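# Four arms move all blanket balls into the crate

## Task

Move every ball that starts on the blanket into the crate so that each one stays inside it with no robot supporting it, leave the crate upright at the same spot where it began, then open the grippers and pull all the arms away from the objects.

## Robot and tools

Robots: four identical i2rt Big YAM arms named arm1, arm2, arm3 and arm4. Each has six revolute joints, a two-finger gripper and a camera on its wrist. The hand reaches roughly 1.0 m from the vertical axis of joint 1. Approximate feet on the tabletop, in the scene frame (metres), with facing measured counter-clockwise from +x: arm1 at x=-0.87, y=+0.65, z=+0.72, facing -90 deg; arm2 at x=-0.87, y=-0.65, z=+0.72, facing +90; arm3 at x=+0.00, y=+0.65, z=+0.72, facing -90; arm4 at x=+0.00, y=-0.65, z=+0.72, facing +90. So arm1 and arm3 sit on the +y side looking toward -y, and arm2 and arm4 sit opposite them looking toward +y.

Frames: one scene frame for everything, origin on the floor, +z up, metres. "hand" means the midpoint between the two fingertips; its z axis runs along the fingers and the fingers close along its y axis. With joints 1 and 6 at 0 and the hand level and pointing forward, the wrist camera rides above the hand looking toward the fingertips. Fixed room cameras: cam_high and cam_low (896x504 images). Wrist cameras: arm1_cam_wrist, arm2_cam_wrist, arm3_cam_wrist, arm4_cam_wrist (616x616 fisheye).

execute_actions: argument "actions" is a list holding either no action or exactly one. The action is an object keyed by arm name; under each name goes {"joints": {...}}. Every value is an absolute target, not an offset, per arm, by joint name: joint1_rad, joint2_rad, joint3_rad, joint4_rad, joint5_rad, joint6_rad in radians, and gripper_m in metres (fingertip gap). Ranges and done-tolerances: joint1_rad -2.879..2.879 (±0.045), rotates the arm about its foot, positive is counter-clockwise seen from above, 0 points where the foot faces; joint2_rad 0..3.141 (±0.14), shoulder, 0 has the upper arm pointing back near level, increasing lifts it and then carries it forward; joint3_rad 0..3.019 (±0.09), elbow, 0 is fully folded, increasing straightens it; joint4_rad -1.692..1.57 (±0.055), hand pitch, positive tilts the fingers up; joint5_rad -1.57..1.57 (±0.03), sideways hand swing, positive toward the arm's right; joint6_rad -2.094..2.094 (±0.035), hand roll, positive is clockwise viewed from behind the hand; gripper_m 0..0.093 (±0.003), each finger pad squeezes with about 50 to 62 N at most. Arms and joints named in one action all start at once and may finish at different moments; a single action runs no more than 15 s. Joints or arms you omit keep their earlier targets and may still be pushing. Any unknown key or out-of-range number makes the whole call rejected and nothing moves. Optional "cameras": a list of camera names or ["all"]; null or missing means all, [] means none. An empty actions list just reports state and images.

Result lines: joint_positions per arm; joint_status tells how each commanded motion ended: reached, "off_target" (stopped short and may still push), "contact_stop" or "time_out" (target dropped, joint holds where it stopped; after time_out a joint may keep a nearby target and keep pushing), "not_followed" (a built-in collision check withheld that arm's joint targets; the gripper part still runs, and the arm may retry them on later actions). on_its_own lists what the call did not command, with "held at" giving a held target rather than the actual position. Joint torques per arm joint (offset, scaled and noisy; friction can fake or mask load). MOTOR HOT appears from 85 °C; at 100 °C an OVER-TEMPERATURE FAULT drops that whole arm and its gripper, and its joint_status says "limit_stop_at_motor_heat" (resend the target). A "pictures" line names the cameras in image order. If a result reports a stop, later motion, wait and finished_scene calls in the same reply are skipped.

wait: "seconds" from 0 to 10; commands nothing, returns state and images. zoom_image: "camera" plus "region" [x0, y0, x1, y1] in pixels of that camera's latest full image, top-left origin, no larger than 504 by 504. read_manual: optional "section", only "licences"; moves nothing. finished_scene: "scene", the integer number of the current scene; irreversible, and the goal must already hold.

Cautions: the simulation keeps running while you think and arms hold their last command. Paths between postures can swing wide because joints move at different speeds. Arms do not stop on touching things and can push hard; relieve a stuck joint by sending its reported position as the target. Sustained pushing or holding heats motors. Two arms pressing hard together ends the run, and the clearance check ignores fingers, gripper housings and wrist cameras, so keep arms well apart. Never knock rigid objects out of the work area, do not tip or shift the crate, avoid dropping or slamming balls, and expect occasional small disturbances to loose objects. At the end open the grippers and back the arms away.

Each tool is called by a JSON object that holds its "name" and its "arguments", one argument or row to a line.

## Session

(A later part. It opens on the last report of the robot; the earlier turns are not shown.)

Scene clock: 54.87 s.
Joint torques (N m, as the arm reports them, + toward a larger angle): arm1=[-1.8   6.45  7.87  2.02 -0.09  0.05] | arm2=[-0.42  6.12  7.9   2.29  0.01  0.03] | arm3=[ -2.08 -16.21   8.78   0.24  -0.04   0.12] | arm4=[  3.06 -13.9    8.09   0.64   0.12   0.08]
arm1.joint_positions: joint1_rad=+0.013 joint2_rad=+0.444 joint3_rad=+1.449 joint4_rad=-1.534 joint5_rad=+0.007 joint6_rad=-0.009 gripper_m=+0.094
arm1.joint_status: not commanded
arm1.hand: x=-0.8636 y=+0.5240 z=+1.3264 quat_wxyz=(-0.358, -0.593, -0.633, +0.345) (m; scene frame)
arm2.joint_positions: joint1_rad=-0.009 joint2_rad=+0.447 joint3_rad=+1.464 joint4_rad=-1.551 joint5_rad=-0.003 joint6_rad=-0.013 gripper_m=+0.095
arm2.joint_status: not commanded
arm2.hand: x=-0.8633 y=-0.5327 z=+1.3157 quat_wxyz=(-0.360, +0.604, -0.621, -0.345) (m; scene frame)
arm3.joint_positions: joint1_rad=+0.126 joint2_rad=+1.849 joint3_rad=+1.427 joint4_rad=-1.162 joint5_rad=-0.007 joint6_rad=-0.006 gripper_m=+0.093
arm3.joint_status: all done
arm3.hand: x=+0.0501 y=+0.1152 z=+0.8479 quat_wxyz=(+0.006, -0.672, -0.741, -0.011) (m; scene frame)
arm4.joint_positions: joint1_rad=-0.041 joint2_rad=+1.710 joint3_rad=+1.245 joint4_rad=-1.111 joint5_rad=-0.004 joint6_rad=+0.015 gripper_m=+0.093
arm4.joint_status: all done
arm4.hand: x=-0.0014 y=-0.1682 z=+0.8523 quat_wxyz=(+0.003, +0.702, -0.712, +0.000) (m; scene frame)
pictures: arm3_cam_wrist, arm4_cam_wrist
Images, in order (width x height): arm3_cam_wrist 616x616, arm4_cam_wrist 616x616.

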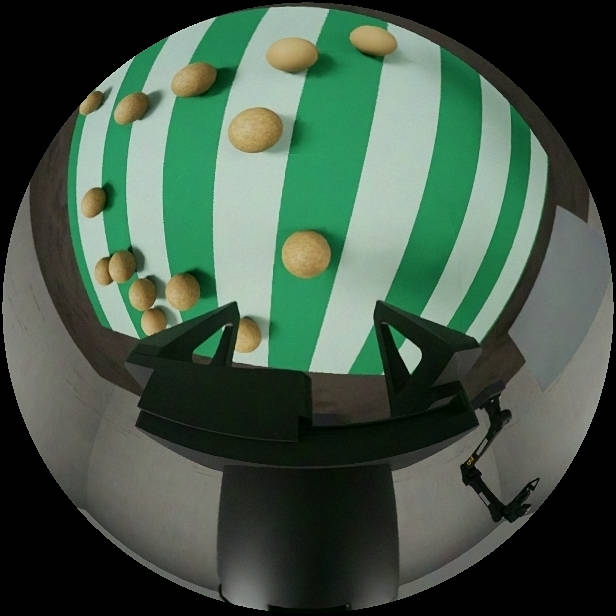

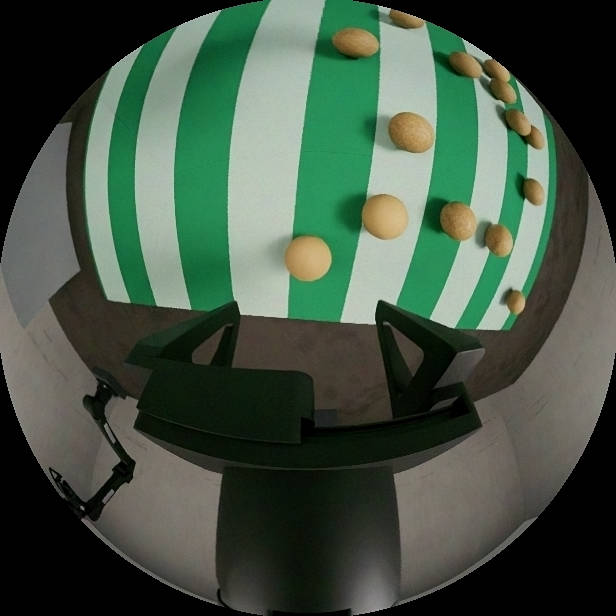

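{"name": "execute_actions", "arguments": {
  "actions": [
    {"arm3":{"joints":{"joint2_rad":1.985,"joint3_rad":1.36,"joint4_rad":-0.94}},"arm4":{"joints":{"joint2_rad":1.86,"joint3_rad":1.165,"joint4_rad":-0.858}}}
  ],
  "cameras": []
}}

{"name": "execute_actions", "arguments": {
  "actions": [
    {"arm3":{"joints":{"gripper_m":0.035}},"arm4":{"joints":{"gripper_m":0.035}}}
  ],
  "cameras": []
}}

{"name": "execute_actions", "arguments": {
  "actions": [
    {"arm3":{"joints":{"joint1_rad":-0.75,"joint2_rad":1.5,"joint3_rad":1.7,"joint4_rad":-1.4}},"arm4":{"joints":{"joint1_rad":0.78,"joint2_rad":1.6,"joint3_rad":1.9,"joint4_rad":-1.5}}}
  ],
  "cameras": []
}}

{"name": "execute_actions", "arguments": {
  "actions": [
    {"arm3":{"joints":{"joint1_rad":-0.88,"joint2_rad":2.08,"joint3_rad":2.12,"joint4_rad":-0.8}},"arm4":{"joints":{"joint2_rad":2.23,"joint3_rad":2.35,"joint4_rad":-0.78}}}
  ],
  "cameras": []
}}

{"name": "execute_actions", "arguments": {
  "actions": [
    {"arm3":{"joints":{"gripper_m":0.093}},"arm4":{"joints":{"gripper_m":0.093}}}
  ],
  "cameras": []
}}

{"name": "execute_actions", "arguments": {
  "actions": [
    {"arm3":{"joints":{"joint2_rad":1.55,"joint3_rad":1.65,"joint4_rad":-1.35}},"arm4":{"joints":{"joint2_rad":1.55,"joint3_rad":1.65,"joint4_rad":-1.35}}}
  ],
  "cameras": []
}}

{"name": "execute_actions", "arguments": {
  "actions": [
    {"arm3":{"joints":{"joint1_rad":0.32,"joint2_rad":1.605,"joint3_rad":1.12,"joint4_rad":-1.075}},"arm4":{"joints":{"joint1_rad":-0.19,"joint2_rad":1.825,"joint3_rad":1.44,"joint4_rad":-1.155}}}
  ],
  "cameras": ["arm3_cam_wrist","arm4_cam_wrist"]
}}

Scene clock: 69.63 s.
Joint torques (N m, as the arm reports them, + toward a larger angle): arm1=[-1.45  6.17  7.85  2.09 -0.08  0.05] | arm2=[-0.43  6.08  7.91  2.3   0.01  0.03] | arm3=[ -2.17 -18.34   7.24   0.53  -0.04   0.12] | arm4=[  2.71 -15.49   6.95   0.62   0.11   0.09]
arm1.joint_positions: joint1_rad=+0.013 joint2_rad=+0.444 joint3_rad=+1.449 joint4_rad=-1.534 joint5_rad=+0.007 joint6_rad=-0.009 gripper_m=+0.094
arm1.joint_status: not commanded
arm1.hand: x=-0.8636 y=+0.5240 z=+1.3264 quat_wxyz=(-0.358, -0.593, -0.633, +0.345) (m; scene frame)
arm2.joint_positions: joint1_rad=-0.009 joint2_rad=+0.447 joint3_rad=+1.464 joint4_rad=-1.551 joint5_rad=-0.003 joint6_rad=-0.013 gripper_m=+0.095
arm2.joint_status: not commanded
arm2.hand: x=-0.8633 y=-0.5327 z=+1.3157 quat_wxyz=(-0.360, +0.604, -0.621, -0.345) (m; scene frame)
arm3.joint_positions: joint1_rad=+0.126 joint2_rad=+2.006 joint3_rad=+1.354 joint4_rad=-0.949 joint5_rad=-0.007 joint6_rad=-0.006 gripper_m=+0.093
arm3.joint_status: all done
arm3.hand: x=+0.0504 y=+0.1138 z=+0.7418 quat_wxyz=(+0.013, -0.671, -0.741, -0.017) (m; scene frame)
arm4.joint_positions: joint1_rad=-0.041 joint2_rad=+1.879 joint3_rad=+1.151 joint4_rad=-0.871 joint5_rad=-0.004 joint6_rad=+0.015 gripper_m=+0.093
arm4.joint_status: all done
arm4.hand: x=-0.0013 y=-0.1702 z=+0.7444 quat_wxyz=(+0.011, +0.702, -0.712, +0.008) (m; scene frame)
pictures: none
No camera images: the call's "cameras" was empty. Leave "cameras" out to get every camera's image.

Scene clock: 70.27 s.
Joint torques (N m, as the arm reports them, + toward a larger angle): arm1=[-1.14  6.27  7.87  2.01 -0.02  0.04] | arm2=[-0.41  6.08  7.9   2.29  0.01  0.03] | arm3=[ -2.1  -18.32   7.24   0.52  -0.04   0.12] | arm4=[  2.68 -15.45   6.93   0.61   0.1    0.08]
arm1.joint_positions: joint1_rad=+0.013 joint2_rad=+0.444 joint3_rad=+1.449 joint4_rad=-1.534 joint5_rad=+0.007 joint6_rad=-0.009 gripper_m=+0.094
arm1.joint_status: not commanded
arm1.hand: x=-0.8636 y=+0.5240 z=+1.3264 quat_wxyz=(-0.358, -0.593, -0.633, +0.345) (m; scene frame)
arm2.joint_positions: joint1_rad=-0.009 joint2_rad=+0.447 joint3_rad=+1.464 joint4_rad=-1.551 joint5_rad=-0.003 joint6_rad=-0.013 gripper_m=+0.095
arm2.joint_status: not commanded
arm2.hand: x=-0.8633 y=-0.5327 z=+1.3157 quat_wxyz=(-0.360, +0.604, -0.621, -0.345) (m; scene frame)
arm3.joint_positions: joint1_rad=+0.126 joint2_rad=+2.006 joint3_rad=+1.354 joint4_rad=-0.949 joint5_rad=-0.007 joint6_rad=-0.006 gripper_m=+0.046
arm3.joint_status: gripper_m off_target (ended at +0.046, target +0.035)
arm3.hand: x=+0.0504 y=+0.1138 z=+0.7418 quat_wxyz=(+0.013, -0.671, -0.741, -0.017) (m; scene frame)
arm4.joint_positions: joint1_rad=-0.041 joint2_rad=+1.879 joint3_rad=+1.151 joint4_rad=-0.871 joint5_rad=-0.004 joint6_rad=+0.015 gripper_m=+0.048
arm4.joint_status: gripper_m off_target (ended at +0.048, target +0.035)
arm4.hand: x=-0.0013 y=-0.1702 z=+0.7444 quat_wxyz=(+0.011, +0.702, -0.712, +0.008) (m; scene frame)
pictures: none
No camera images: the call's "cameras" was empty. Leave "cameras" out to get every camera's image.

Scene clock: 71.87 s.
Joint torques (N m, as the arm reports them, + toward a larger angle): arm1=[-1.74  6.22  7.85  2.05 -0.05  0.05] | arm2=[-0.42  6.1   7.91  2.29  0.02  0.03] | arm3=[ -2.68 -12.76   9.61   0.57  -0.19   0.12] | arm4=[  1.45 -12.45  11.53   0.41   0.14   0.07]
arm1.joint_positions: joint1_rad=+0.013 joint2_rad=+0.444 joint3_rad=+1.449 joint4_rad=-1.534 joint5_rad=+0.007 joint6_rad=-0.009 gripper_m=+0.094
arm1.joint_status: not commanded
arm1.hand: x=-0.8636 y=+0.5240 z=+1.3264 quat_wxyz=(-0.358, -0.593, -0.633, +0.345) (m; scene frame)
arm2.joint_positions: joint1_rad=-0.009 joint2_rad=+0.447 joint3_rad=+1.464 joint4_rad=-1.551 joint5_rad=-0.003 joint6_rad=-0.013 gripper_m=+0.095
arm2.joint_status: not commanded
arm2.hand: x=-0.8633 y=-0.5327 z=+1.3157 quat_wxyz=(-0.360, +0.604, -0.621, -0.345) (m; scene frame)
arm3.joint_positions: joint1_rad=-0.738 joint2_rad=+1.510 joint3_rad=+1.694 joint4_rad=-1.393 joint5_rad=-0.002 joint6_rad=-0.006 gripper_m=+0.046
arm3.joint_status: all done
arm3.hand: x=-0.3690 y=+0.2668 z=+1.1281 quat_wxyz=(-0.065, -0.905, -0.386, +0.163) (m; scene frame)
arm4.joint_positions: joint1_rad=+0.787 joint2_rad=+1.589 joint3_rad=+1.850 joint4_rad=-1.489 joint5_rad=-0.005 joint6_rad=+0.015 gripper_m=+0.048
arm4.joint_status: all done
arm4.hand: x=-0.4050 y=-0.2806 z=+1.1474 quat_wxyz=(-0.059, +0.916, -0.363, -0.160) (m; scene frame)
pictures: none
No camera images: the call's "cameras" was empty. Leave "cameras" out to get every camera's image.

Scene clock: 73.63 s.
Joint torques (N m, as the arm reports them, + toward a larger angle): arm1=[-1.55  5.7   8.08  1.93 -0.05  0.05] | arm2=[-0.42  6.1   7.91  2.3   0.02  0.03] | arm3=[ -1.3  -23.59  15.15   1.93  -0.11   0.12] | arm4=[  1.82 -23.84  12.39   2.09   0.13   0.08]
arm1.joint_positions: joint1_rad=+0.013 joint2_rad=+0.444 joint3_rad=+1.449 joint4_rad=-1.534 joint5_rad=+0.007 joint6_rad=-0.009 gripper_m=+0.094
arm1.joint_status: not commanded
arm1.hand: x=-0.8636 y=+0.5240 z=+1.3264 quat_wxyz=(-0.358, -0.593, -0.633, +0.345) (m; scene frame)
arm2.joint_positions: joint1_rad=-0.009 joint2_rad=+0.447 joint3_rad=+1.464 joint4_rad=-1.551 joint5_rad=-0.003 joint6_rad=-0.013 gripper_m=+0.095
arm2.joint_status: not commanded
arm2.hand: x=-0.8633 y=-0.5327 z=+1.3157 quat_wxyz=(-0.360, +0.604, -0.621, -0.345) (m; scene frame)
arm3.joint_positions: joint1_rad=-0.888 joint2_rad=+2.102 joint3_rad=+2.049 joint4_rad=-0.815 joint5_rad=-0.005 joint6_rad=-0.006 gripper_m=+0.046
arm3.joint_status: all done
arm3.hand: x=-0.6475 y=+0.1565 z=+0.9897 quat_wxyz=(-0.106, -0.889, -0.304, +0.324) (m; scene frame)
arm4.joint_positions: joint1_rad=+0.787 joint2_rad=+2.244 joint3_rad=+2.295 joint4_rad=-0.800 joint5_rad=-0.005 joint6_rad=+0.015 gripper_m=+0.048
arm4.joint_status: all done
arm4.hand: x=-0.6443 y=-0.0615 z=+1.0092 quat_wxyz=(-0.140, +0.852, -0.337, -0.374) (m; scene frame)
pictures: none
No camera images: the call's "cameras" was empty. Leave "cameras" out to get every camera's image.

Scene clock: 74.27 s.
Joint torques (N m, as the arm reports them, + toward a larger angle): arm1=[-1.16  6.21  7.91  2.06 -0.07  0.03] | arm2=[-0.43  6.06  7.91  2.29  0.02  0.03] | arm3=[ -1.27 -23.44  15.11   1.93  -0.1    0.12] | arm4=[  1.47 -24.08  12.46   2.14   0.13   0.06]
arm1.joint_positions: joint1_rad=+0.013 joint2_rad=+0.444 joint3_rad=+1.449 joint4_rad=-1.534 joint5_rad=+0.007 joint6_rad=-0.009 gripper_m=+0.094
arm1.joint_status: not commanded
arm1.hand: x=-0.8636 y=+0.5240 z=+1.3264 quat_wxyz=(-0.358, -0.593, -0.633, +0.345) (m; scene frame)
arm2.joint_positions: joint1_rad=-0.009 joint2_rad=+0.447 joint3_rad=+1.464 joint4_rad=-1.551 joint5_rad=-0.003 joint6_rad=-0.013 gripper_m=+0.095
arm2.joint_status: not commanded
arm2.hand: x=-0.8633 y=-0.5327 z=+1.3157 quat_wxyz=(-0.360, +0.604, -0.621, -0.345) (m; scene frame)
arm3.joint_positions: joint1_rad=-0.888 joint2_rad=+2.102 joint3_rad=+2.049 joint4_rad=-0.815 joint5_rad=-0.005 joint6_rad=-0.006 gripper_m=+0.093
arm3.joint_status: all done
arm3.hand: x=-0.6475 y=+0.1565 z=+0.9897 quat_wxyz=(-0.106, -0.889, -0.304, +0.324) (m; scene frame)
arm4.joint_positions: joint1_rad=+0.787 joint2_rad=+2.244 joint3_rad=+2.295 joint4_rad=-0.800 joint5_rad=-0.005 joint6_rad=+0.015 gripper_m=+0.093
arm4.joint_status: all done
arm4.hand: x=-0.6443 y=-0.0615 z=+1.0092 quat_wxyz=(-0.140, +0.852, -0.337, -0.374) (m; scene frame)
pictures: none
No camera images: the call's "cameras" was empty. Leave "cameras" out to get every camera's image.

Scene clock: 75.87 s.
Joint torques (N m, as the arm reports them, + toward a larger angle): arm1=[-1.62  6.2   7.92  2.13 -0.07  0.06] | arm2=[-0.41  6.1   7.9   2.29  0.01  0.03] | arm3=[ -1.18 -12.     8.84   0.54  -0.1    0.12] | arm4=[  1.32 -12.35   8.76   0.31   0.13   0.09]
arm1.joint_positions: joint1_rad=+0.013 joint2_rad=+0.444 joint3_rad=+1.449 joint4_rad=-1.534 joint5_rad=+0.007 joint6_rad=-0.009 gripper_m=+0.094
arm1.joint_status: not commanded
arm1.hand: x=-0.8636 y=+0.5240 z=+1.3264 quat_wxyz=(-0.358, -0.593, -0.633, +0.345) (m; scene frame)
arm2.joint_positions: joint1_rad=-0.009 joint2_rad=+0.447 joint3_rad=+1.464 joint4_rad=-1.551 joint5_rad=-0.003 joint6_rad=-0.013 gripper_m=+0.095
arm2.joint_status: not commanded
arm2.hand: x=-0.8633 y=-0.5327 z=+1.3157 quat_wxyz=(-0.360, +0.604, -0.621, -0.345) (m; scene frame)
arm3.joint_positions: joint1_rad=-0.888 joint2_rad=+1.545 joint3_rad=+1.655 joint4_rad=-1.343 joint5_rad=-0.005 joint6_rad=-0.006 gripper_m=+0.093
arm3.joint_status: all done
arm3.hand: x=-0.4311 y=+0.3193 z=+1.0969 quat_wxyz=(-0.050, -0.934, -0.318, +0.157) (m; scene frame)
arm4.joint_positions: joint1_rad=+0.787 joint2_rad=+1.551 joint3_rad=+1.644 joint4_rad=-1.340 joint5_rad=-0.005 joint6_rad=+0.015 gripper_m=+0.093
arm4.joint_status: all done
arm4.hand: x=-0.3992 y=-0.2858 z=+1.0858 quat_wxyz=(-0.055, +0.917, -0.364, -0.151) (m; scene frame)
pictures: none
No camera images: the call's "cameras" was empty. Leave "cameras" out to get every camera's image.

Scene clock: 77.57 s.
Joint torques (N m, as the arm reports them, + toward a larger angle): arm1=[-1.84  5.62  8.06  2.06 -0.04  0.06] | arm2=[-0.45  6.11  7.9   2.29  0.01  0.03] | arm3=[ -1.59 -13.29   6.87   0.48  -0.08   0.12] | arm4=[  3.04 -15.48   8.81   0.41   0.1    0.08]
arm1.joint_positions: joint1_rad=+0.013 joint2_rad=+0.444 joint3_rad=+1.449 joint4_rad=-1.534 joint5_rad=+0.007 joint6_rad=-0.009 gripper_m=+0.094
arm1.joint_status: not commanded
arm1.hand: x=-0.8636 y=+0.5240 z=+1.3264 quat_wxyz=(-0.358, -0.593, -0.633, +0.345) (m; scene frame)
arm2.joint_positions: joint1_rad=-0.009 joint2_rad=+0.447 joint3_rad=+1.464 joint4_rad=-1.551 joint5_rad=-0.003 joint6_rad=-0.013 gripper_m=+0.095
arm2.joint_status: not commanded
arm2.hand: x=-0.8633 y=-0.5327 z=+1.3157 quat_wxyz=(-0.360, +0.604, -0.621, -0.345) (m; scene frame)
arm3.joint_positions: joint1_rad=+0.318 joint2_rad=+1.624 joint3_rad=+1.128 joint4_rad=-1.082 joint5_rad=-0.006 joint6_rad=-0.006 gripper_m=+0.093
arm3.joint_status: all done
arm3.hand: x=+0.1250 y=+0.2231 z=+0.8528 quat_wxyz=(+0.005, -0.598, -0.802, -0.009) (m; scene frame)
arm4.joint_positions: joint1_rad=-0.202 joint2_rad=+1.829 joint3_rad=+1.418 joint4_rad=-1.160 joint5_rad=-0.004 joint6_rad=+0.015 gripper_m=+0.093
arm4.joint_status: all done
arm4.hand: x=+0.0843 y=-0.1227 z=+0.8542 quat_wxyz=(+0.001, +0.643, -0.766, -0.002) (m; scene frame)
pictures: arm3_cam_wrist, arm4_cam_wrist
Images, in order (width x height): arm3_cam_wrist 616x616, arm4_cam_wrist 616x616.

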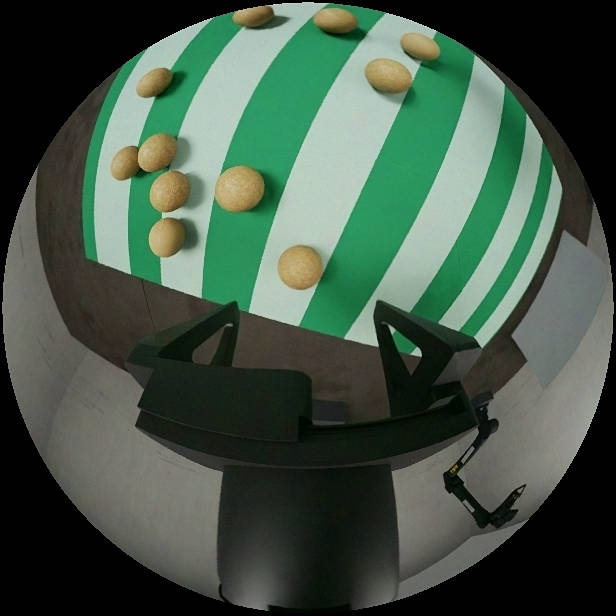

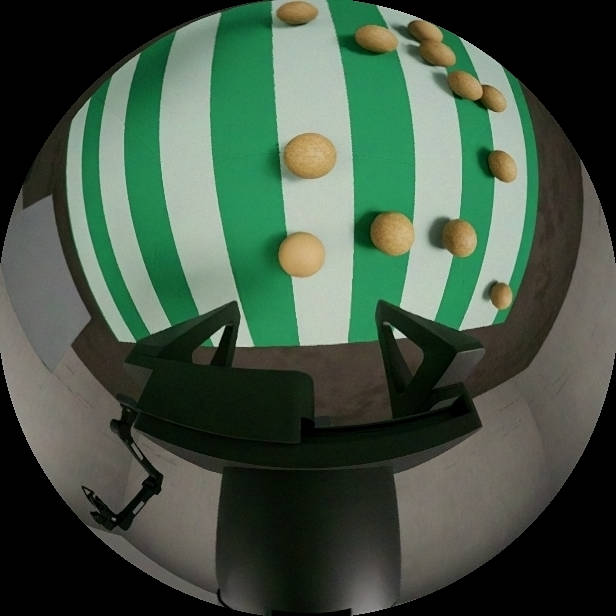

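{"name": "execute_actions", "arguments": {
  "actions": [
    {"arm3":{"joints":{"joint1_rad":0.34,"joint2_rad":1.762,"joint3_rad":1.005,"joint4_rad":-0.805}},"arm4":{"joints":{"joint2_rad":1.968,"joint3_rad":1.345,"joint4_rad":-0.928}}}
  ],
  "cameras": []
}}

{"name": "execute_actions", "arguments": {
  "actions": [
    {"arm3":{"joints":{"gripper_m":0.035}},"arm4":{"joints":{"gripper_m":0.035}}}
  ],
  "cameras": []
}}

{"name": "execute_actions", "arguments": {
  "actions": [
    {"arm3":{"joints":{"joint1_rad":-0.75,"joint2_rad":1.5,"joint3_rad":1.7,"joint4_rad":-1.4}},"arm4":{"joints":{"joint1_rad":0.78,"joint2_rad":1.6,"joint3_rad":1.9,"joint4_rad":-1.5}}}
  ],
  "cameras": []
}}

{"name": "execute_actions", "arguments": {
  "actions": [
    {"arm3":{"joints":{"joint1_rad":-0.88,"joint2_rad":2.08,"joint3_rad":2.12,"joint4_rad":-0.8}},"arm4":{"joints":{"joint2_rad":2.23,"joint3_rad":2.35,"joint4_rad":-0.78}}}
  ],
  "cameras": []
}}

{"name": "execute_actions", "arguments": {
  "actions": [
    {"arm3":{"joints":{"gripper_m":0.093}},"arm4":{"joints":{"gripper_m":0.093}}}
  ],
  "cameras": []
}}

{"name": "execute_actions", "arguments": {
  "actions": [
    {"arm3":{"joints":{"joint2_rad":1.55,"joint3_rad":1.65,"joint4_rad":-1.35}},"arm4":{"joints":{"joint2_rad":1.7,"joint3_rad":1.86,"joint4_rad":-1.31}}}
  ],
  "cameras": []
}}

{"name": "execute_actions", "arguments": {
  "actions": [
    {"arm3":{"joints":{"joint1_rad":0.65,"joint2_rad":1.77,"joint3_rad":1.34,"joint4_rad":-1.13,"joint6_rad":0.6}},"arm4":{"joints":{"joint1_rad":0.6}}}
  ],
  "cameras": []
}}

{"name": "execute_actions", "arguments": {
  "actions": [
    {"arm4":{"joints":{"joint1_rad":-0.2,"joint2_rad":2.09}}}
  ],
  "cameras": ["arm3_cam_wrist","arm4_cam_wrist"]
}}

Scene clock: 92.27 s.
Joint torques (N m, as the arm reports them, + toward a larger angle): arm1=[-1.38  6.05  7.96  2.06 -0.07  0.04] | arm2=[-0.42  6.11  7.91  2.3   0.01  0.03] | arm3=[ -0.6  -13.65   6.49   0.55  -0.07   0.12] | arm4=[  2.88 -17.77   7.5    0.61   0.07   0.07]
arm1.joint_positions: joint1_rad=+0.013 joint2_rad=+0.444 joint3_rad=+1.449 joint4_rad=-1.534 joint5_rad=+0.007 joint6_rad=-0.009 gripper_m=+0.094
arm1.joint_status: not commanded
arm1.hand: x=-0.8636 y=+0.5240 z=+1.3264 quat_wxyz=(-0.358, -0.593, -0.633, +0.345) (m; scene frame)
arm2.joint_positions: joint1_rad=-0.009 joint2_rad=+0.447 joint3_rad=+1.464 joint4_rad=-1.551 joint5_rad=-0.003 joint6_rad=-0.013 gripper_m=+0.095
arm2.joint_status: not commanded
arm2.hand: x=-0.8633 y=-0.5327 z=+1.3157 quat_wxyz=(-0.360, +0.604, -0.621, -0.345) (m; scene frame)
arm3.joint_positions: joint1_rad=+0.325 joint2_rad=+1.779 joint3_rad=+0.999 joint4_rad=-0.815 joint5_rad=-0.006 joint6_rad=-0.006 gripper_m=+0.093
arm3.joint_status: all done
arm3.hand: x=+0.1246 y=+0.2364 z=+0.7480 quat_wxyz=(+0.011, -0.595, -0.804, -0.014) (m; scene frame)
arm4.joint_positions: joint1_rad=-0.202 joint2_rad=+1.988 joint3_rad=+1.330 joint4_rad=-0.941 joint5_rad=-0.004 joint6_rad=+0.015 gripper_m=+0.093
arm4.joint_status: all done
arm4.hand: x=+0.0841 y=-0.1241 z=+0.7433 quat_wxyz=(+0.011, +0.643, -0.766, +0.008) (m; scene frame)
pictures: none
No camera images: the call's "cameras" was empty. Leave "cameras" out to get every camera's image.

Scene clock: 92.90 s.
Joint torques (N m, as the arm reports them, + toward a larger angle): arm1=[-1.1   6.11  7.91  1.96 -0.07  0.06] | arm2=[-0.41  6.1   7.91  2.29  0.02  0.03] | arm3=[ -0.63 -13.71   6.47   0.56  -0.08   0.12] | arm4=[  3.21 -17.55   7.33   0.73   0.08   0.06]
arm1.joint_positions: joint1_rad=+0.013 joint2_rad=+0.444 joint3_rad=+1.449 joint4_rad=-1.534 joint5_rad=+0.007 joint6_rad=-0.009 gripper_m=+0.094
arm1.joint_status: not commanded
arm1.hand: x=-0.8636 y=+0.5240 z=+1.3264 quat_wxyz=(-0.358, -0.593, -0.633, +0.345) (m; scene frame)
arm2.joint_positions: joint1_rad=-0.009 joint2_rad=+0.447 joint3_rad=+1.464 joint4_rad=-1.551 joint5_rad=-0.003 joint6_rad=-0.013 gripper_m=+0.095
arm2.joint_status: not commanded
arm2.hand: x=-0.8633 y=-0.5327 z=+1.3157 quat_wxyz=(-0.360, +0.604, -0.621, -0.345) (m; scene frame)
arm3.joint_positions: joint1_rad=+0.325 joint2_rad=+1.779 joint3_rad=+0.999 joint4_rad=-0.815 joint5_rad=-0.006 joint6_rad=-0.006 gripper_m=+0.047
arm3.joint_status: gripper_m off_target (ended at +0.047, target +0.035)
arm3.hand: x=+0.1246 y=+0.2364 z=+0.7480 quat_wxyz=(+0.011, -0.595, -0.804, -0.014) (m; scene frame)
arm4.joint_positions: joint1_rad=-0.202 joint2_rad=+1.988 joint3_rad=+1.330 joint4_rad=-0.941 joint5_rad=-0.004 joint6_rad=+0.015 gripper_m=+0.048
arm4.joint_status: gripper_m off_target (ended at +0.048, target +0.035)
arm4.hand: x=+0.0840 y=-0.1240 z=+0.7433 quat_wxyz=(+0.011, +0.643, -0.766, +0.007) (m; scene frame)
pictures: none
No camera images: the call's "cameras" was empty. Leave "cameras" out to get every camera's image.

Scene clock: 94.53 s.
Joint torques (N m, as the arm reports them, + toward a larger angle): arm1=[-1.88  5.98  7.89  2.1  -0.05  0.05] | arm2=[-0.44  6.09  7.91  2.29  0.01  0.03] | arm3=[ -1.79 -10.34  14.     0.5   -0.11   0.12] | arm4=[  2.5  -13.64   8.64   0.38   0.18   0.07]
arm1.joint_positions: joint1_rad=+0.013 joint2_rad=+0.444 joint3_rad=+1.449 joint4_rad=-1.534 joint5_rad=+0.007 joint6_rad=-0.009 gripper_m=+0.094
arm1.joint_status: not commanded
arm1.hand: x=-0.8636 y=+0.5240 z=+1.3264 quat_wxyz=(-0.358, -0.593, -0.633, +0.345) (m; scene frame)
arm2.joint_positions: joint1_rad=-0.009 joint2_rad=+0.447 joint3_rad=+1.464 joint4_rad=-1.551 joint5_rad=-0.003 joint6_rad=-0.013 gripper_m=+0.095
arm2.joint_status: not commanded
arm2.hand: x=-0.8633 y=-0.5327 z=+1.3157 quat_wxyz=(-0.360, +0.604, -0.621, -0.345) (m; scene frame)
arm3.joint_positions: joint1_rad=-0.747 joint2_rad=+1.491 joint3_rad=+1.637 joint4_rad=-1.393 joint5_rad=-0.005 joint6_rad=-0.006 gripper_m=+0.047
arm3.joint_status: all done
arm3.hand: x=-0.3627 y=+0.2800 z=+1.1118 quat_wxyz=(-0.059, -0.910, -0.383, +0.146) (m; scene frame)
arm4.joint_positions: joint1_rad=+0.772 joint2_rad=+1.609 joint3_rad=+1.891 joint4_rad=-1.489 joint5_rad=-0.006 joint6_rad=+0.015 gripper_m=+0.048
arm4.joint_status: all done
arm4.hand: x=-0.4072 y=-0.2679 z=+1.1557 quat_wxyz=(-0.063, +0.912, -0.369, -0.170) (m; scene frame)
pictures: none
No camera images: the call's "cameras" was empty. Leave "cameras" out to get every camera's image.

Scene clock: 96.30 s.
Joint torques (N m, as the arm reports them, + toward a larger angle): arm1=[-1.95  6.26  7.93  2.01 -0.03  0.04] | arm2=[-0.41  6.1   7.91  2.3   0.01  0.03] | arm3=[ -1.33 -23.41  15.06   1.94  -0.1    0.12] | arm4=[  2.74 -23.55  12.5    2.09   0.2    0.09]
arm1.joint_positions: joint1_rad=+0.013 joint2_rad=+0.444 joint3_rad=+1.449 joint4_rad=-1.534 joint5_rad=+0.007 joint6_rad=-0.009 gripper_m=+0.094
arm1.joint_status: not commanded
arm1.hand: x=-0.8636 y=+0.5240 z=+1.3264 quat_wxyz=(-0.358, -0.593, -0.633, +0.345) (m; scene frame)
arm2.joint_positions: joint1_rad=-0.009 joint2_rad=+0.447 joint3_rad=+1.464 joint4_rad=-1.551 joint5_rad=-0.003 joint6_rad=-0.013 gripper_m=+0.095
arm2.joint_status: not commanded
arm2.hand: x=-0.8633 y=-0.5327 z=+1.3157 quat_wxyz=(-0.360, +0.604, -0.621, -0.345) (m; scene frame)
arm3.joint_positions: joint1_rad=-0.888 joint2_rad=+2.101 joint3_rad=+2.051 joint4_rad=-0.815 joint5_rad=-0.005 joint6_rad=-0.006 gripper_m=+0.047
arm3.joint_status: all done
arm3.hand: x=-0.6477 y=+0.1563 z=+0.9910 quat_wxyz=(-0.106, -0.889, -0.304, +0.325) (m; scene frame)
arm4.joint_positions: joint1_rad=+0.772 joint2_rad=+2.245 joint3_rad=+2.295 joint4_rad=-0.800 joint5_rad=-0.006 joint6_rad=+0.015 gripper_m=+0.048
arm4.joint_status: all done
arm4.hand: x=-0.6359 y=-0.0524 z=+1.0089 quat_wxyz=(-0.142, +0.850, -0.343, -0.373) (m; scene frame)
pictures: none
No camera images: the call's "cameras" was empty. Leave "cameras" out to get every camera's image.

Scene clock: 96.93 s.
Joint torques (N m, as the arm reports them, + toward a larger angle): arm1=[-1.69  5.61  8.03  2.05 -0.05  0.07] | arm2=[-0.43  6.09  7.9   2.29  0.01  0.03] | arm3=[ -1.29 -23.35  15.     1.93  -0.09   0.12] | arm4=[  2.65 -23.53  12.48   2.11   0.19   0.09]
arm1.joint_positions: joint1_rad=+0.013 joint2_rad=+0.444 joint3_rad=+1.449 joint4_rad=-1.534 joint5_rad=+0.007 joint6_rad=-0.009 gripper_m=+0.094
arm1.joint_status: not commanded
arm1.hand: x=-0.8636 y=+0.5240 z=+1.3264 quat_wxyz=(-0.358, -0.593, -0.633, +0.345) (m; scene frame)
arm2.joint_positions: joint1_rad=-0.009 joint2_rad=+0.447 joint3_rad=+1.464 joint4_rad=-1.551 joint5_rad=-0.003 joint6_rad=-0.013 gripper_m=+0.095
arm2.joint_status: not commanded
arm2.hand: x=-0.8633 y=-0.5327 z=+1.3157 quat_wxyz=(-0.360, +0.604, -0.621, -0.345) (m; scene frame)
arm3.joint_positions: joint1_rad=-0.888 joint2_rad=+2.101 joint3_rad=+2.051 joint4_rad=-0.815 joint5_rad=-0.005 joint6_rad=-0.006 gripper_m=+0.093
arm3.joint_status: all done
arm3.hand: x=-0.6477 y=+0.1563 z=+0.9910 quat_wxyz=(-0.106, -0.889, -0.304, +0.325) (m; scene frame)
arm4.joint_positions: joint1_rad=+0.772 joint2_rad=+2.245 joint3_rad=+2.295 joint4_rad=-0.800 joint5_rad=-0.006 joint6_rad=+0.015 gripper_m=+0.093
arm4.joint_status: all done
arm4.hand: x=-0.6359 y=-0.0524 z=+1.0089 quat_wxyz=(-0.142, +0.850, -0.343, -0.373) (m; scene frame)
pictures: none
No camera images: the call's "cameras" was empty. Leave "cameras" out to get every camera's image.

Scene clock: 98.57 s.
Joint torques (N m, as the arm reports them, + toward a larger angle): arm1=[-1.63  5.92  7.92  2.01 -0.03  0.06] | arm2=[-0.43  6.09  7.91  2.3   0.01  0.03] | arm3=[ -1.23 -11.88   8.74   0.52  -0.1    0.12] | arm4=[  2.48 -14.68   8.8    0.44   0.2    0.07]
arm1.joint_positions: joint1_rad=+0.013 joint2_rad=+0.444 joint3_rad=+1.449 joint4_rad=-1.534 joint5_rad=+0.007 joint6_rad=-0.009 gripper_m=+0.094
arm1.joint_status: not commanded
arm1.hand: x=-0.8636 y=+0.5240 z=+1.3264 quat_wxyz=(-0.358, -0.593, -0.633, +0.345) (m; scene frame)
arm2.joint_positions: joint1_rad=-0.009 joint2_rad=+0.447 joint3_rad=+1.464 joint4_rad=-1.551 joint5_rad=-0.003 joint6_rad=-0.013 gripper_m=+0.095
arm2.joint_status: not commanded
arm2.hand: x=-0.8633 y=-0.5327 z=+1.3157 quat_wxyz=(-0.360, +0.604, -0.621, -0.345) (m; scene frame)
arm3.joint_positions: joint1_rad=-0.888 joint2_rad=+1.546 joint3_rad=+1.655 joint4_rad=-1.343 joint5_rad=-0.005 joint6_rad=-0.006 gripper_m=+0.093
arm3.joint_status: all done
arm3.hand: x=-0.4311 y=+0.3192 z=+1.0967 quat_wxyz=(-0.050, -0.934, -0.318, +0.156) (m; scene frame)
arm4.joint_positions: joint1_rad=+0.772 joint2_rad=+1.699 joint3_rad=+1.853 joint4_rad=-1.299 joint5_rad=-0.006 joint6_rad=+0.015 gripper_m=+0.093
arm4.joint_status: all done
arm4.hand: x=-0.4494 y=-0.2282 z=+1.1052 quat_wxyz=(-0.074, +0.906, -0.367, -0.198) (m; scene frame)
pictures: none
No camera images: the call's "cameras" was empty. Leave "cameras" out to get every camera's image.

Scene clock: 100.50 s.
Joint torques (N m, as the arm reports them, + toward a larger angle): arm1=[-1.69  5.9   8.04  2.02 -0.07  0.09] | arm2=[-0.43  6.1   7.91  2.29  0.01  0.03] | arm3=[ -1.83 -16.06   8.72   0.12  -0.03   0.26] | arm4=[  2.97 -14.67   8.81   0.56   0.14   0.06]
arm1.joint_positions: joint1_rad=+0.013 joint2_rad=+0.444 joint3_rad=+1.449 joint4_rad=-1.534 joint5_rad=+0.007 joint6_rad=-0.009 gripper_m=+0.094
arm1.joint_status: not commanded
arm1.hand: x=-0.8636 y=+0.5240 z=+1.3264 quat_wxyz=(-0.358, -0.593, -0.633, +0.345) (m; scene frame)
arm2.joint_positions: joint1_rad=-0.009 joint2_rad=+0.447 joint3_rad=+1.464 joint4_rad=-1.551 joint5_rad=-0.003 joint6_rad=-0.013 gripper_m=+0.095
arm2.joint_status: not commanded
arm2.hand: x=-0.8633 y=-0.5327 z=+1.3157 quat_wxyz=(-0.360, +0.604, -0.621, -0.345) (m; scene frame)
arm3.joint_positions: joint1_rad=+0.652 joint2_rad=+1.788 joint3_rad=+1.325 joint4_rad=-1.129 joint5_rad=-0.006 joint6_rad=+0.585 gripper_m=+0.093
arm3.joint_status: all done
arm3.hand: x=+0.2940 y=+0.2369 z=+0.8447 quat_wxyz=(+0.014, -0.695, -0.719, -0.009) (m; scene frame)
arm4.joint_positions: joint1_rad=+0.591 joint2_rad=+1.699 joint3_rad=+1.853 joint4_rad=-1.299 joint5_rad=-0.005 joint6_rad=+0.015 gripper_m=+0.093
arm4.joint_status: all done
arm4.hand: x=-0.3656 y=-0.1538 z=+1.1053 quat_wxyz=(-0.092, +0.869, -0.447, -0.190) (m; scene frame)
pictures: none
No camera images: the call's "cameras" was empty. Leave "cameras" out to get every camera's image.

Scene clock: 102.27 s.
Joint torques (N m, as the arm reports them, + toward a larger angle): arm1=[-1.4   5.88  7.99  2.09 -0.08  0.04] | arm2=[-0.44  6.07  7.9   2.29  0.01  0.03] | arm3=[ -1.77 -16.02   8.77   0.13  -0.02   0.25] | arm4=[  1.7  -19.1    9.37  -0.21   0.04   0.09]
arm1.joint_positions: joint1_rad=+0.013 joint2_rad=+0.444 joint3_rad=+1.449 joint4_rad=-1.534 joint5_rad=+0.007 joint6_rad=-0.009 gripper_m=+0.094
arm1.joint_status: not commanded
arm1.hand: x=-0.8636 y=+0.5240 z=+1.3264 quat_wxyz=(-0.358, -0.593, -0.633, +0.345) (m; scene frame)
arm2.joint_positions: joint1_rad=-0.009 joint2_rad=+0.447 joint3_rad=+1.464 joint4_rad=-1.551 joint5_rad=-0.003 joint6_rad=-0.013 gripper_m=+0.095
arm2.joint_status: not commanded
arm2.hand: x=-0.8633 y=-0.5327 z=+1.3157 quat_wxyz=(-0.360, +0.604, -0.621, -0.345) (m; scene frame)
arm3.joint_positions: joint1_rad=+0.652 joint2_rad=+1.788 joint3_rad=+1.325 joint4_rad=-1.129 joint5_rad=-0.006 joint6_rad=+0.585 gripper_m=+0.093
arm3.joint_status: not commanded
arm3.hand: x=+0.2940 y=+0.2369 z=+0.8447 quat_wxyz=(+0.014, -0.695, -0.719, -0.009) (m; scene frame)
arm4.joint_positions: joint1_rad=-0.193 joint2_rad=+2.091 joint3_rad=+1.833 joint4_rad=-1.300 joint5_rad=-0.003 joint6_rad=+0.015 gripper_m=+0.093
arm4.joint_status: all done
arm4.hand: x=+0.0957 y=-0.0157 z=+0.8556 quat_wxyz=(-0.005, +0.646, -0.763, -0.006) (m; scene frame)
pictures: arm3_cam_wrist, arm4_cam_wrist
Images, in order (width x height): arm3_cam_wrist 616x616, arm4_cam_wrist 616x616.

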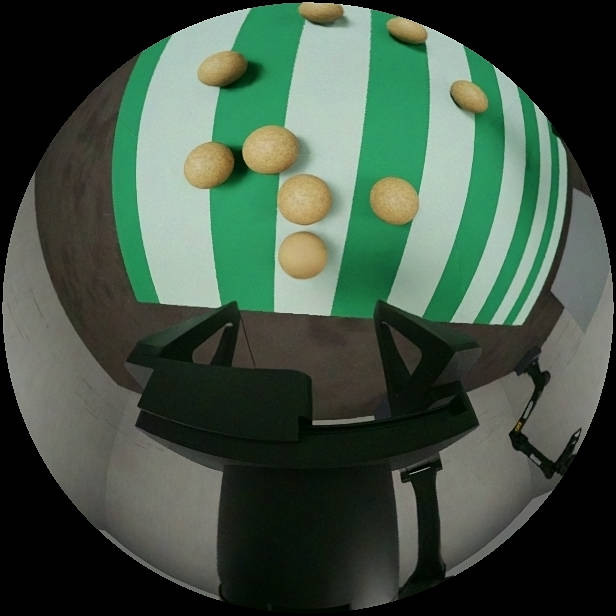

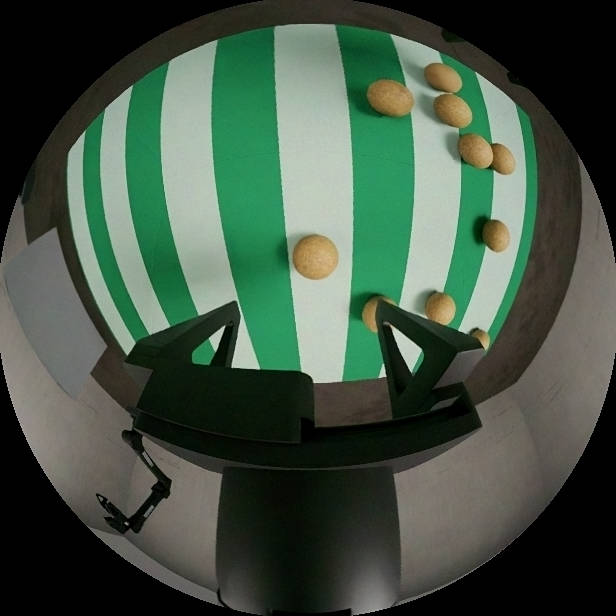

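{"name": "execute_actions", "arguments": {
  "actions": [
    {"arm3":{"joints":{"joint2_rad":1.918,"joint3_rad":1.25,"joint4_rad":-0.895}},"arm4":{"joints":{"joint1_rad":-0.215,"joint2_rad":2.195,"joint3_rad":1.75,"joint4_rad":-1.1}}}
  ],
  "cameras": []
}}

{"name": "execute_actions", "arguments": {
  "actions": [
    {"arm3":{"joints":{"gripper_m":0.035}},"arm4":{"joints":{"gripper_m":0.035}}}
  ],
  "cameras": []
}}

{"name": "execute_actions", "arguments": {
  "actions": [
    {"arm3":{"joints":{"joint2_rad":1.5,"joint4_rad":-1.3}},"arm4":{"joints":{"joint1_rad":0.78,"joint2_rad":1.6,"joint3_rad":1.9,"joint4_rad":-1.5}}}
  ],
  "cameras": []
}}

{"name": "execute_actions", "arguments": {
  "actions": [
    {"arm3":{"joints":{"joint1_rad":-0.8,"joint3_rad":1.75,"joint6_rad":0}}}
  ],
  "cameras": []
}}

{"name": "execute_actions", "arguments": {
  "actions": [
    {"arm3":{"joints":{"joint1_rad":-0.88,"joint2_rad":2.08,"joint3_rad":2.12,"joint4_rad":-0.8}},"arm4":{"joints":{"joint2_rad":2.23,"joint3_rad":2.35,"joint4_rad":-0.78}}}
  ],
  "cameras": []
}}

{"name": "execute_actions", "arguments": {
  "actions": [
    {"arm3":{"joints":{"gripper_m":0.093}},"arm4":{"joints":{"gripper_m":0.093}}}
  ],
  "cameras": []
}}

{"name": "execute_actions", "arguments": {
  "actions": [
    {"arm3":{"joints":{"joint2_rad":1.45,"joint3_rad":1.6,"joint4_rad":-1.4,"joint6_rad":-0.6}},"arm4":{"joints":{"joint2_rad":1.5,"joint3_rad":1.62,"joint4_rad":-1.4}}}
  ],
  "cameras": []
}}

{"name": "execute_actions", "arguments": {
  "actions": [
    {"arm3":{"joints":{"joint1_rad":0.445,"joint2_rad":1.795,"joint3_rad":1.375,"joint4_rad":-1.14,"joint6_rad":-1.15}},"arm4":{"joints":{"joint1_rad":-0.355,"joint2_rad":1.92,"joint3_rad":1.58,"joint4_rad":-1.2}}}
  ],
  "cameras": ["arm3_cam_wrist","arm4_cam_wrist","cam_high"]
}}

Scene clock: 120.20 s.
Joint torques (N m, as the arm reports them, + toward a larger angle): arm1=[-1.81  6.32  7.92  2.08 -0.06  0.07] | arm2=[-0.44  6.1   7.91  2.3   0.02  0.03] | arm3=[ -1.74 -16.86   6.95   0.53  -0.02   0.25] | arm4=[  1.47 -21.63   8.06   0.63   0.04   0.07]
arm1.joint_positions: joint1_rad=+0.013 joint2_rad=+0.444 joint3_rad=+1.449 joint4_rad=-1.534 joint5_rad=+0.007 joint6_rad=-0.009 gripper_m=+0.094
arm1.joint_status: not commanded
arm1.hand: x=-0.8636 y=+0.5240 z=+1.3264 quat_wxyz=(-0.358, -0.593, -0.633, +0.345) (m; scene frame)
arm2.joint_positions: joint1_rad=-0.009 joint2_rad=+0.447 joint3_rad=+1.464 joint4_rad=-1.551 joint5_rad=-0.003 joint6_rad=-0.013 gripper_m=+0.095
arm2.joint_status: not commanded
arm2.hand: x=-0.8633 y=-0.5327 z=+1.3157 quat_wxyz=(-0.360, +0.604, -0.621, -0.345) (m; scene frame)
arm3.joint_positions: joint1_rad=+0.652 joint2_rad=+1.938 joint3_rad=+1.244 joint4_rad=-0.904 joint5_rad=-0.006 joint6_rad=+0.585 gripper_m=+0.093
arm3.joint_status: all done
arm3.hand: x=+0.2951 y=+0.2365 z=+0.7453 quat_wxyz=(+0.016, -0.695, -0.719, -0.009) (m; scene frame)
arm4.joint_positions: joint1_rad=-0.203 joint2_rad=+2.214 joint3_rad=+1.734 joint4_rad=-1.113 joint5_rad=-0.003 joint6_rad=+0.015 gripper_m=+0.093
arm4.joint_status: all done
arm4.hand: x=+0.1014 y=-0.0215 z=+0.7439 quat_wxyz=(+0.009, +0.642, -0.766, +0.006) (m; scene frame)
pictures: none
No camera images: the call's "cameras" was empty. Leave "cameras" out to get every camera's image.

Scene clock: 120.83 s.
Joint torques (N m, as the arm reports them, + toward a larger angle): arm1=[-1.04  6.05  7.95  2.01 -0.06  0.05] | arm2=[-0.42  6.12  7.91  2.3   0.02  0.03] | arm3=[ -1.76 -16.89   6.93   0.54  -0.03   0.25] | arm4=[  1.55 -21.11   8.04   0.58   0.03   0.09]
arm1.joint_positions: joint1_rad=+0.013 joint2_rad=+0.444 joint3_rad=+1.449 joint4_rad=-1.534 joint5_rad=+0.007 joint6_rad=-0.009 gripper_m=+0.094
arm1.joint_status: not commanded
arm1.hand: x=-0.8636 y=+0.5240 z=+1.3264 quat_wxyz=(-0.358, -0.593, -0.633, +0.345) (m; scene frame)
arm2.joint_positions: joint1_rad=-0.009 joint2_rad=+0.447 joint3_rad=+1.464 joint4_rad=-1.551 joint5_rad=-0.003 joint6_rad=-0.013 gripper_m=+0.095
arm2.joint_status: not commanded
arm2.hand: x=-0.8633 y=-0.5327 z=+1.3157 quat_wxyz=(-0.360, +0.604, -0.621, -0.345) (m; scene frame)
arm3.joint_positions: joint1_rad=+0.652 joint2_rad=+1.938 joint3_rad=+1.244 joint4_rad=-0.904 joint5_rad=-0.006 joint6_rad=+0.586 gripper_m=+0.047
arm3.joint_status: gripper_m off_target (ended at +0.047, target +0.035)
arm3.hand: x=+0.2951 y=+0.2365 z=+0.7453 quat_wxyz=(+0.016, -0.695, -0.718, -0.009) (m; scene frame)
arm4.joint_positions: joint1_rad=-0.203 joint2_rad=+2.214 joint3_rad=+1.734 joint4_rad=-1.113 joint5_rad=-0.003 joint6_rad=+0.015 gripper_m=+0.048
arm4.joint_status: gripper_m off_target (ended at +0.048, target +0.035)
arm4.hand: x=+0.1014 y=-0.0215 z=+0.7439 quat_wxyz=(+0.009, +0.642, -0.766, +0.006) (m; scene frame)
pictures: none
No camera images: the call's "cameras" was empty. Leave "cameras" out to get every camera's image.

Scene clock: 122.53 s.
Joint torques (N m, as the arm reports them, + toward a larger angle): arm1=[-1.2   6.12  7.93  2.13 -0.06  0.05] | arm2=[-0.44  6.11  7.91  2.3   0.01  0.03] | arm3=[ -1.78 -10.04   8.77  -0.04  -0.03   0.25] | arm4=[  3.46 -13.4    8.78   0.34   0.29   0.09]
arm1.joint_positions: joint1_rad=+0.013 joint2_rad=+0.444 joint3_rad=+1.449 joint4_rad=-1.534 joint5_rad=+0.007 joint6_rad=-0.009 gripper_m=+0.094
arm1.joint_status: not commanded
arm1.hand: x=-0.8636 y=+0.5240 z=+1.3264 quat_wxyz=(-0.358, -0.593, -0.633, +0.345) (m; scene frame)
arm2.joint_positions: joint1_rad=-0.009 joint2_rad=+0.447 joint3_rad=+1.464 joint4_rad=-1.551 joint5_rad=-0.003 joint6_rad=-0.013 gripper_m=+0.095
arm2.joint_status: not commanded
arm2.hand: x=-0.8633 y=-0.5327 z=+1.3157 quat_wxyz=(-0.360, +0.604, -0.621, -0.345) (m; scene frame)
arm3.joint_positions: joint1_rad=+0.652 joint2_rad=+1.495 joint3_rad=+1.244 joint4_rad=-1.293 joint5_rad=-0.006 joint6_rad=+0.586 gripper_m=+0.047
arm3.joint_status: all done
arm3.hand: x=+0.2542 y=+0.2918 z=+0.9491 quat_wxyz=(-0.010, -0.695, -0.719, -0.004) (m; scene frame)
arm4.joint_positions: joint1_rad=+0.768 joint2_rad=+1.607 joint3_rad=+1.891 joint4_rad=-1.489 joint5_rad=-0.008 joint6_rad=+0.015 gripper_m=+0.048
arm4.joint_status: all done
arm4.hand: x=-0.4054 y=-0.2668 z=+1.1566 quat_wxyz=(-0.063, +0.911, -0.371, -0.171) (m; scene frame)
pictures: none
No camera images: the call's "cameras" was empty. Leave "cameras" out to get every camera's image.

Scene clock: 124.37 s.
Joint torques (N m, as the arm reports them, + toward a larger angle): arm1=[-1.73  6.08  7.92  2.01 -0.09  0.07] | arm2=[-0.42  6.09  7.91  2.29  0.02  0.03] | arm3=[ -1.8  -13.46  13.13   0.91  -0.11   0.01] | arm4=[  2.82 -13.28   8.81   0.35   0.28   0.09]
arm1.joint_positions: joint1_rad=+0.013 joint2_rad=+0.444 joint3_rad=+1.449 joint4_rad=-1.534 joint5_rad=+0.007 joint6_rad=-0.009 gripper_m=+0.094
arm1.joint_status: not commanded
arm1.hand: x=-0.8636 y=+0.5240 z=+1.3264 quat_wxyz=(-0.358, -0.593, -0.633, +0.345) (m; scene frame)
arm2.joint_positions: joint1_rad=-0.009 joint2_rad=+0.447 joint3_rad=+1.464 joint4_rad=-1.551 joint5_rad=-0.003 joint6_rad=-0.013 gripper_m=+0.095
arm2.joint_status: not commanded
arm2.hand: x=-0.8633 y=-0.5327 z=+1.3157 quat_wxyz=(-0.360, +0.604, -0.621, -0.345) (m; scene frame)
arm3.joint_positions: joint1_rad=-0.800 joint2_rad=+1.516 joint3_rad=+1.701 joint4_rad=-1.298 joint5_rad=-0.005 joint6_rad=+0.015 gripper_m=+0.047
arm3.joint_status: all done
arm3.hand: x=-0.4092 y=+0.2741 z=+1.1380 quat_wxyz=(-0.080, -0.911, -0.346, +0.208) (m; scene frame)
arm4.joint_positions: joint1_rad=+0.768 joint2_rad=+1.607 joint3_rad=+1.891 joint4_rad=-1.489 joint5_rad=-0.008 joint6_rad=+0.015 gripper_m=+0.048
arm4.joint_status: not commanded
arm4.hand: x=-0.4054 y=-0.2668 z=+1.1566 quat_wxyz=(-0.063, +0.911, -0.371, -0.171) (m; scene frame)
pictures: none
No camera images: the call's "cameras" was empty. Leave "cameras" out to get every camera's image.

Scene clock: 126.13 s.
Joint torques (N m, as the arm reports them, + toward a larger angle): arm1=[-1.63  6.24  7.99  2.01 -0.05  0.05] | arm2=[-0.43  6.1   7.9   2.29  0.02  0.03] | arm3=[ -1.93 -22.74  13.83   1.92  -0.11   0.  ] | arm4=[  3.21 -23.55  12.43   2.09   0.26   0.1 ]
arm1.joint_positions: joint1_rad=+0.013 joint2_rad=+0.444 joint3_rad=+1.449 joint4_rad=-1.534 joint5_rad=+0.007 joint6_rad=-0.009 gripper_m=+0.094
arm1.joint_status: not commanded
arm1.hand: x=-0.8636 y=+0.5240 z=+1.3264 quat_wxyz=(-0.358, -0.593, -0.633, +0.345) (m; scene frame)
arm2.joint_positions: joint1_rad=-0.009 joint2_rad=+0.447 joint3_rad=+1.464 joint4_rad=-1.551 joint5_rad=-0.003 joint6_rad=-0.013 gripper_m=+0.095
arm2.joint_status: not commanded
arm2.hand: x=-0.8633 y=-0.5327 z=+1.3157 quat_wxyz=(-0.360, +0.604, -0.621, -0.345) (m; scene frame)
arm3.joint_positions: joint1_rad=-0.880 joint2_rad=+2.096 joint3_rad=+2.067 joint4_rad=-0.815 joint5_rad=-0.005 joint6_rad=+0.014 gripper_m=+0.047
arm3.joint_status: all done
arm3.hand: x=-0.6458 y=+0.1491 z=+1.0040 quat_wxyz=(-0.114, -0.887, -0.298, +0.334) (m; scene frame)
arm4.joint_positions: joint1_rad=+0.768 joint2_rad=+2.244 joint3_rad=+2.295 joint4_rad=-0.800 joint5_rad=-0.008 joint6_rad=+0.015 gripper_m=+0.048
arm4.joint_status: all done
arm4.hand: x=-0.6336 y=-0.0500 z=+1.0093 quat_wxyz=(-0.142, +0.849, -0.345, -0.374) (m; scene frame)
pictures: none
No camera images: the call's "cameras" was empty. Leave "cameras" out to get every camera's image.

Scene clock: 126.77 s.
Joint torques (N m, as the arm reports them, + toward a larger angle): arm1=[-1.55  6.14  8.09  2.04 -0.05  0.06] | arm2=[-0.42  6.1   7.91  2.3   0.01  0.03] | arm3=[ -1.89 -22.86  13.81   1.94  -0.11   0.  ] | arm4=[  3.16 -23.72  12.42   2.1    0.27   0.09]
arm1.joint_positions: joint1_rad=+0.013 joint2_rad=+0.444 joint3_rad=+1.449 joint4_rad=-1.534 joint5_rad=+0.007 joint6_rad=-0.009 gripper_m=+0.094
arm1.joint_status: not commanded
arm1.hand: x=-0.8636 y=+0.5240 z=+1.3264 quat_wxyz=(-0.358, -0.593, -0.633, +0.345) (m; scene frame)
arm2.joint_positions: joint1_rad=-0.009 joint2_rad=+0.447 joint3_rad=+1.464 joint4_rad=-1.551 joint5_rad=-0.003 joint6_rad=-0.013 gripper_m=+0.095
arm2.joint_status: not commanded
arm2.hand: x=-0.8633 y=-0.5327 z=+1.3157 quat_wxyz=(-0.360, +0.604, -0.621, -0.345) (m; scene frame)
arm3.joint_positions: joint1_rad=-0.880 joint2_rad=+2.096 joint3_rad=+2.067 joint4_rad=-0.815 joint5_rad=-0.005 joint6_rad=+0.014 gripper_m=+0.093
arm3.joint_status: all done
arm3.hand: x=-0.6458 y=+0.1491 z=+1.0040 quat_wxyz=(-0.114, -0.887, -0.298, +0.334) (m; scene frame)
arm4.joint_positions: joint1_rad=+0.768 joint2_rad=+2.244 joint3_rad=+2.295 joint4_rad=-0.800 joint5_rad=-0.008 joint6_rad=+0.015 gripper_m=+0.093
arm4.joint_status: all done
arm4.hand: x=-0.6336 y=-0.0500 z=+1.0093 quat_wxyz=(-0.142, +0.849, -0.345, -0.374) (m; scene frame)
pictures: none
No camera images: the call's "cameras" was empty. Leave "cameras" out to get every camera's image.

Scene clock: 128.40 s.
Joint torques (N m, as the arm reports them, + toward a larger angle): arm1=[-1.47  5.89  7.78  2.06 -0.04  0.05] | arm2=[-0.42  6.11  7.91  2.29  0.02  0.03] | arm3=[ -1.78 -10.36   8.74   0.51  -0.15   0.  ] | arm4=[  2.95 -11.83   8.72   0.35   0.27   0.1 ]
arm1.joint_positions: joint1_rad=+0.013 joint2_rad=+0.444 joint3_rad=+1.449 joint4_rad=-1.534 joint5_rad=+0.007 joint6_rad=-0.009 gripper_m=+0.094
arm1.joint_status: not commanded
arm1.hand: x=-0.8636 y=+0.5240 z=+1.3264 quat_wxyz=(-0.358, -0.593, -0.633, +0.345) (m; scene frame)
arm2.joint_positions: joint1_rad=-0.009 joint2_rad=+0.447 joint3_rad=+1.464 joint4_rad=-1.551 joint5_rad=-0.003 joint6_rad=-0.013 gripper_m=+0.095
arm2.joint_status: not commanded
arm2.hand: x=-0.8633 y=-0.5327 z=+1.3157 quat_wxyz=(-0.360, +0.604, -0.621, -0.345) (m; scene frame)
arm3.joint_positions: joint1_rad=-0.880 joint2_rad=+1.447 joint3_rad=+1.605 joint4_rad=-1.393 joint5_rad=-0.005 joint6_rad=-0.584 gripper_m=+0.093
arm3.joint_status: all done
arm3.hand: x=-0.3962 y=+0.3402 z=+1.1193 quat_wxyz=(-0.004, -0.802, -0.575, +0.164) (m; scene frame)
arm4.joint_positions: joint1_rad=+0.768 joint2_rad=+1.500 joint3_rad=+1.614 joint4_rad=-1.391 joint5_rad=-0.008 joint6_rad=+0.015 gripper_m=+0.093
arm4.joint_status: all done
arm4.hand: x=-0.3731 y=-0.2974 z=+1.0940 quat_wxyz=(-0.050, +0.916, -0.373, -0.138) (m; scene frame)
pictures: none
No camera images: the call's "cameras" was empty. Leave "cameras" out to get every camera's image.

Scene clock: 131.13 s.
Joint torques (N m, as the arm reports them, + toward a larger angle): arm1=[-1.79  6.2   7.97  1.92 -0.09  0.06] | arm2=[-0.43  6.05  7.91  2.29  0.01  0.03] | arm3=[ -2.45 -16.69   8.48   0.28  -0.14  -0.01] | arm4=[  1.65 -18.4    8.7    0.24   0.     0.09]
arm1.joint_positions: joint1_rad=+0.013 joint2_rad=+0.444 joint3_rad=+1.449 joint4_rad=-1.534 joint5_rad=+0.007 joint6_rad=-0.009 gripper_m=+0.094
arm1.joint_status: not commanded
arm1.hand: x=-0.8636 y=+0.5240 z=+1.3264 quat_wxyz=(-0.358, -0.593, -0.633, +0.345) (m; scene frame)
arm2.joint_positions: joint1_rad=-0.009 joint2_rad=+0.447 joint3_rad=+1.464 joint4_rad=-1.551 joint5_rad=-0.003 joint6_rad=-0.013 gripper_m=+0.095
arm2.joint_status: not commanded
arm2.hand: x=-0.8633 y=-0.5327 z=+1.3157 quat_wxyz=(-0.360, +0.604, -0.621, -0.345) (m; scene frame)
arm3.joint_positions: joint1_rad=+0.457 joint2_rad=+1.816 joint3_rad=+1.364 joint4_rad=-1.144 joint5_rad=-0.006 joint6_rad=-1.135 gripper_m=+0.093
arm3.joint_status: all done
arm3.hand: x=+0.2131 y=+0.1780 z=+0.8436 quat_wxyz=(+0.002, -0.006, -1.000, -0.018) (m; scene frame)
arm4.joint_positions: joint1_rad=-0.348 joint2_rad=+1.942 joint3_rad=+1.560 joint4_rad=-1.202 joint5_rad=-0.002 joint6_rad=+0.015 gripper_m=+0.093
arm4.joint_status: all done
arm4.hand: x=+0.1723 y=-0.1028 z=+0.8443 quat_wxyz=(+0.005, +0.585, -0.811, +0.003) (m; scene frame)
pictures: arm3_cam_wrist, arm4_cam_wrist, cam_high
joint command not followed: on one or more control steps a check withheld the commanded joint targets of the arm3 arm, and it was not sent them on those steps.
cause: the commanded joint targets would bring a part of the robot too close to another arm (this arm's wrist (the part past joint 4) and the other arm's wrist (the part past joint 4)); next, command targets that bring no part of the robot closer to that arm.
joint command not followed: on one or more control steps a check withheld the commanded joint targets of the arm4 arm, and it was not sent them on those steps.
cause: the commanded joint targets would bring a part of the robot too close to another arm (this arm's wrist (the part past joint 4) and the other arm's wrist (the part past joint 4)); next, command targets that bring no part of the robot closer to that arm.
Images, in order (width x height): arm3_cam_wrist 616x616, arm4_cam_wrist 616x616, cam_high 896x504.

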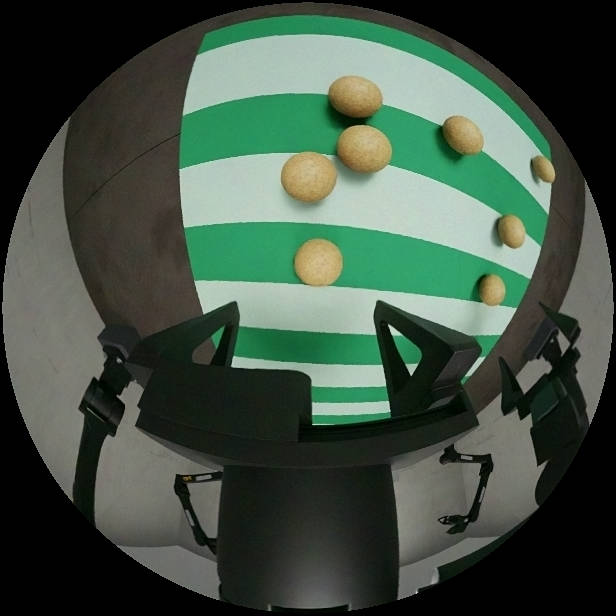

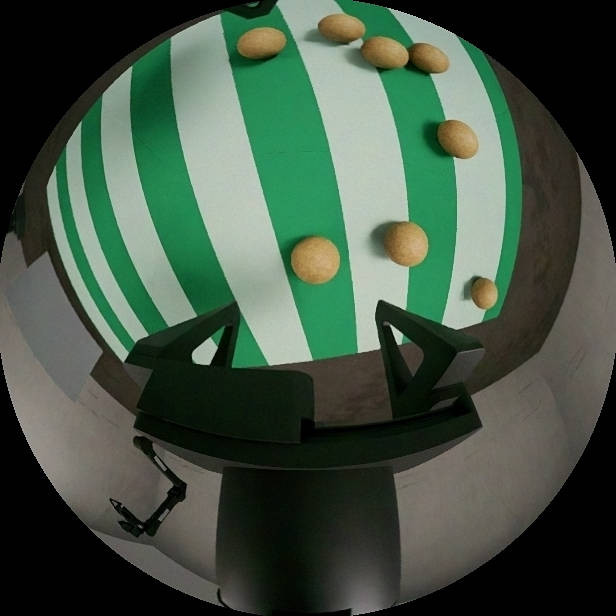

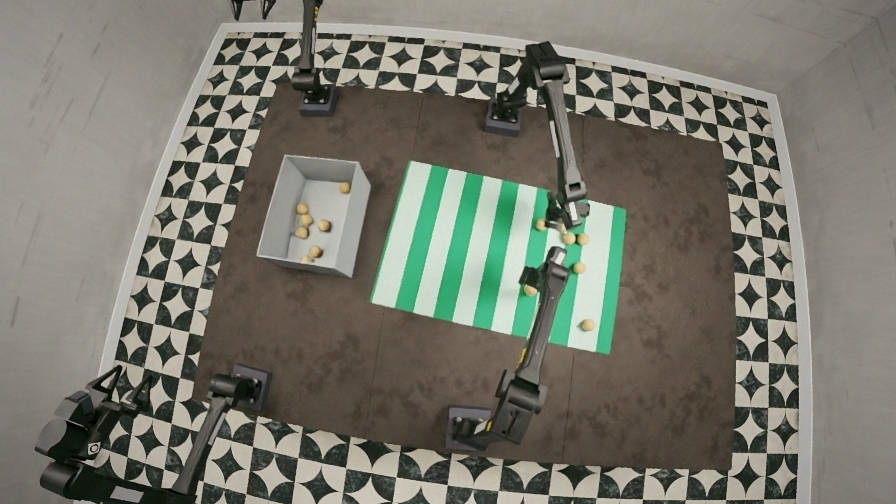

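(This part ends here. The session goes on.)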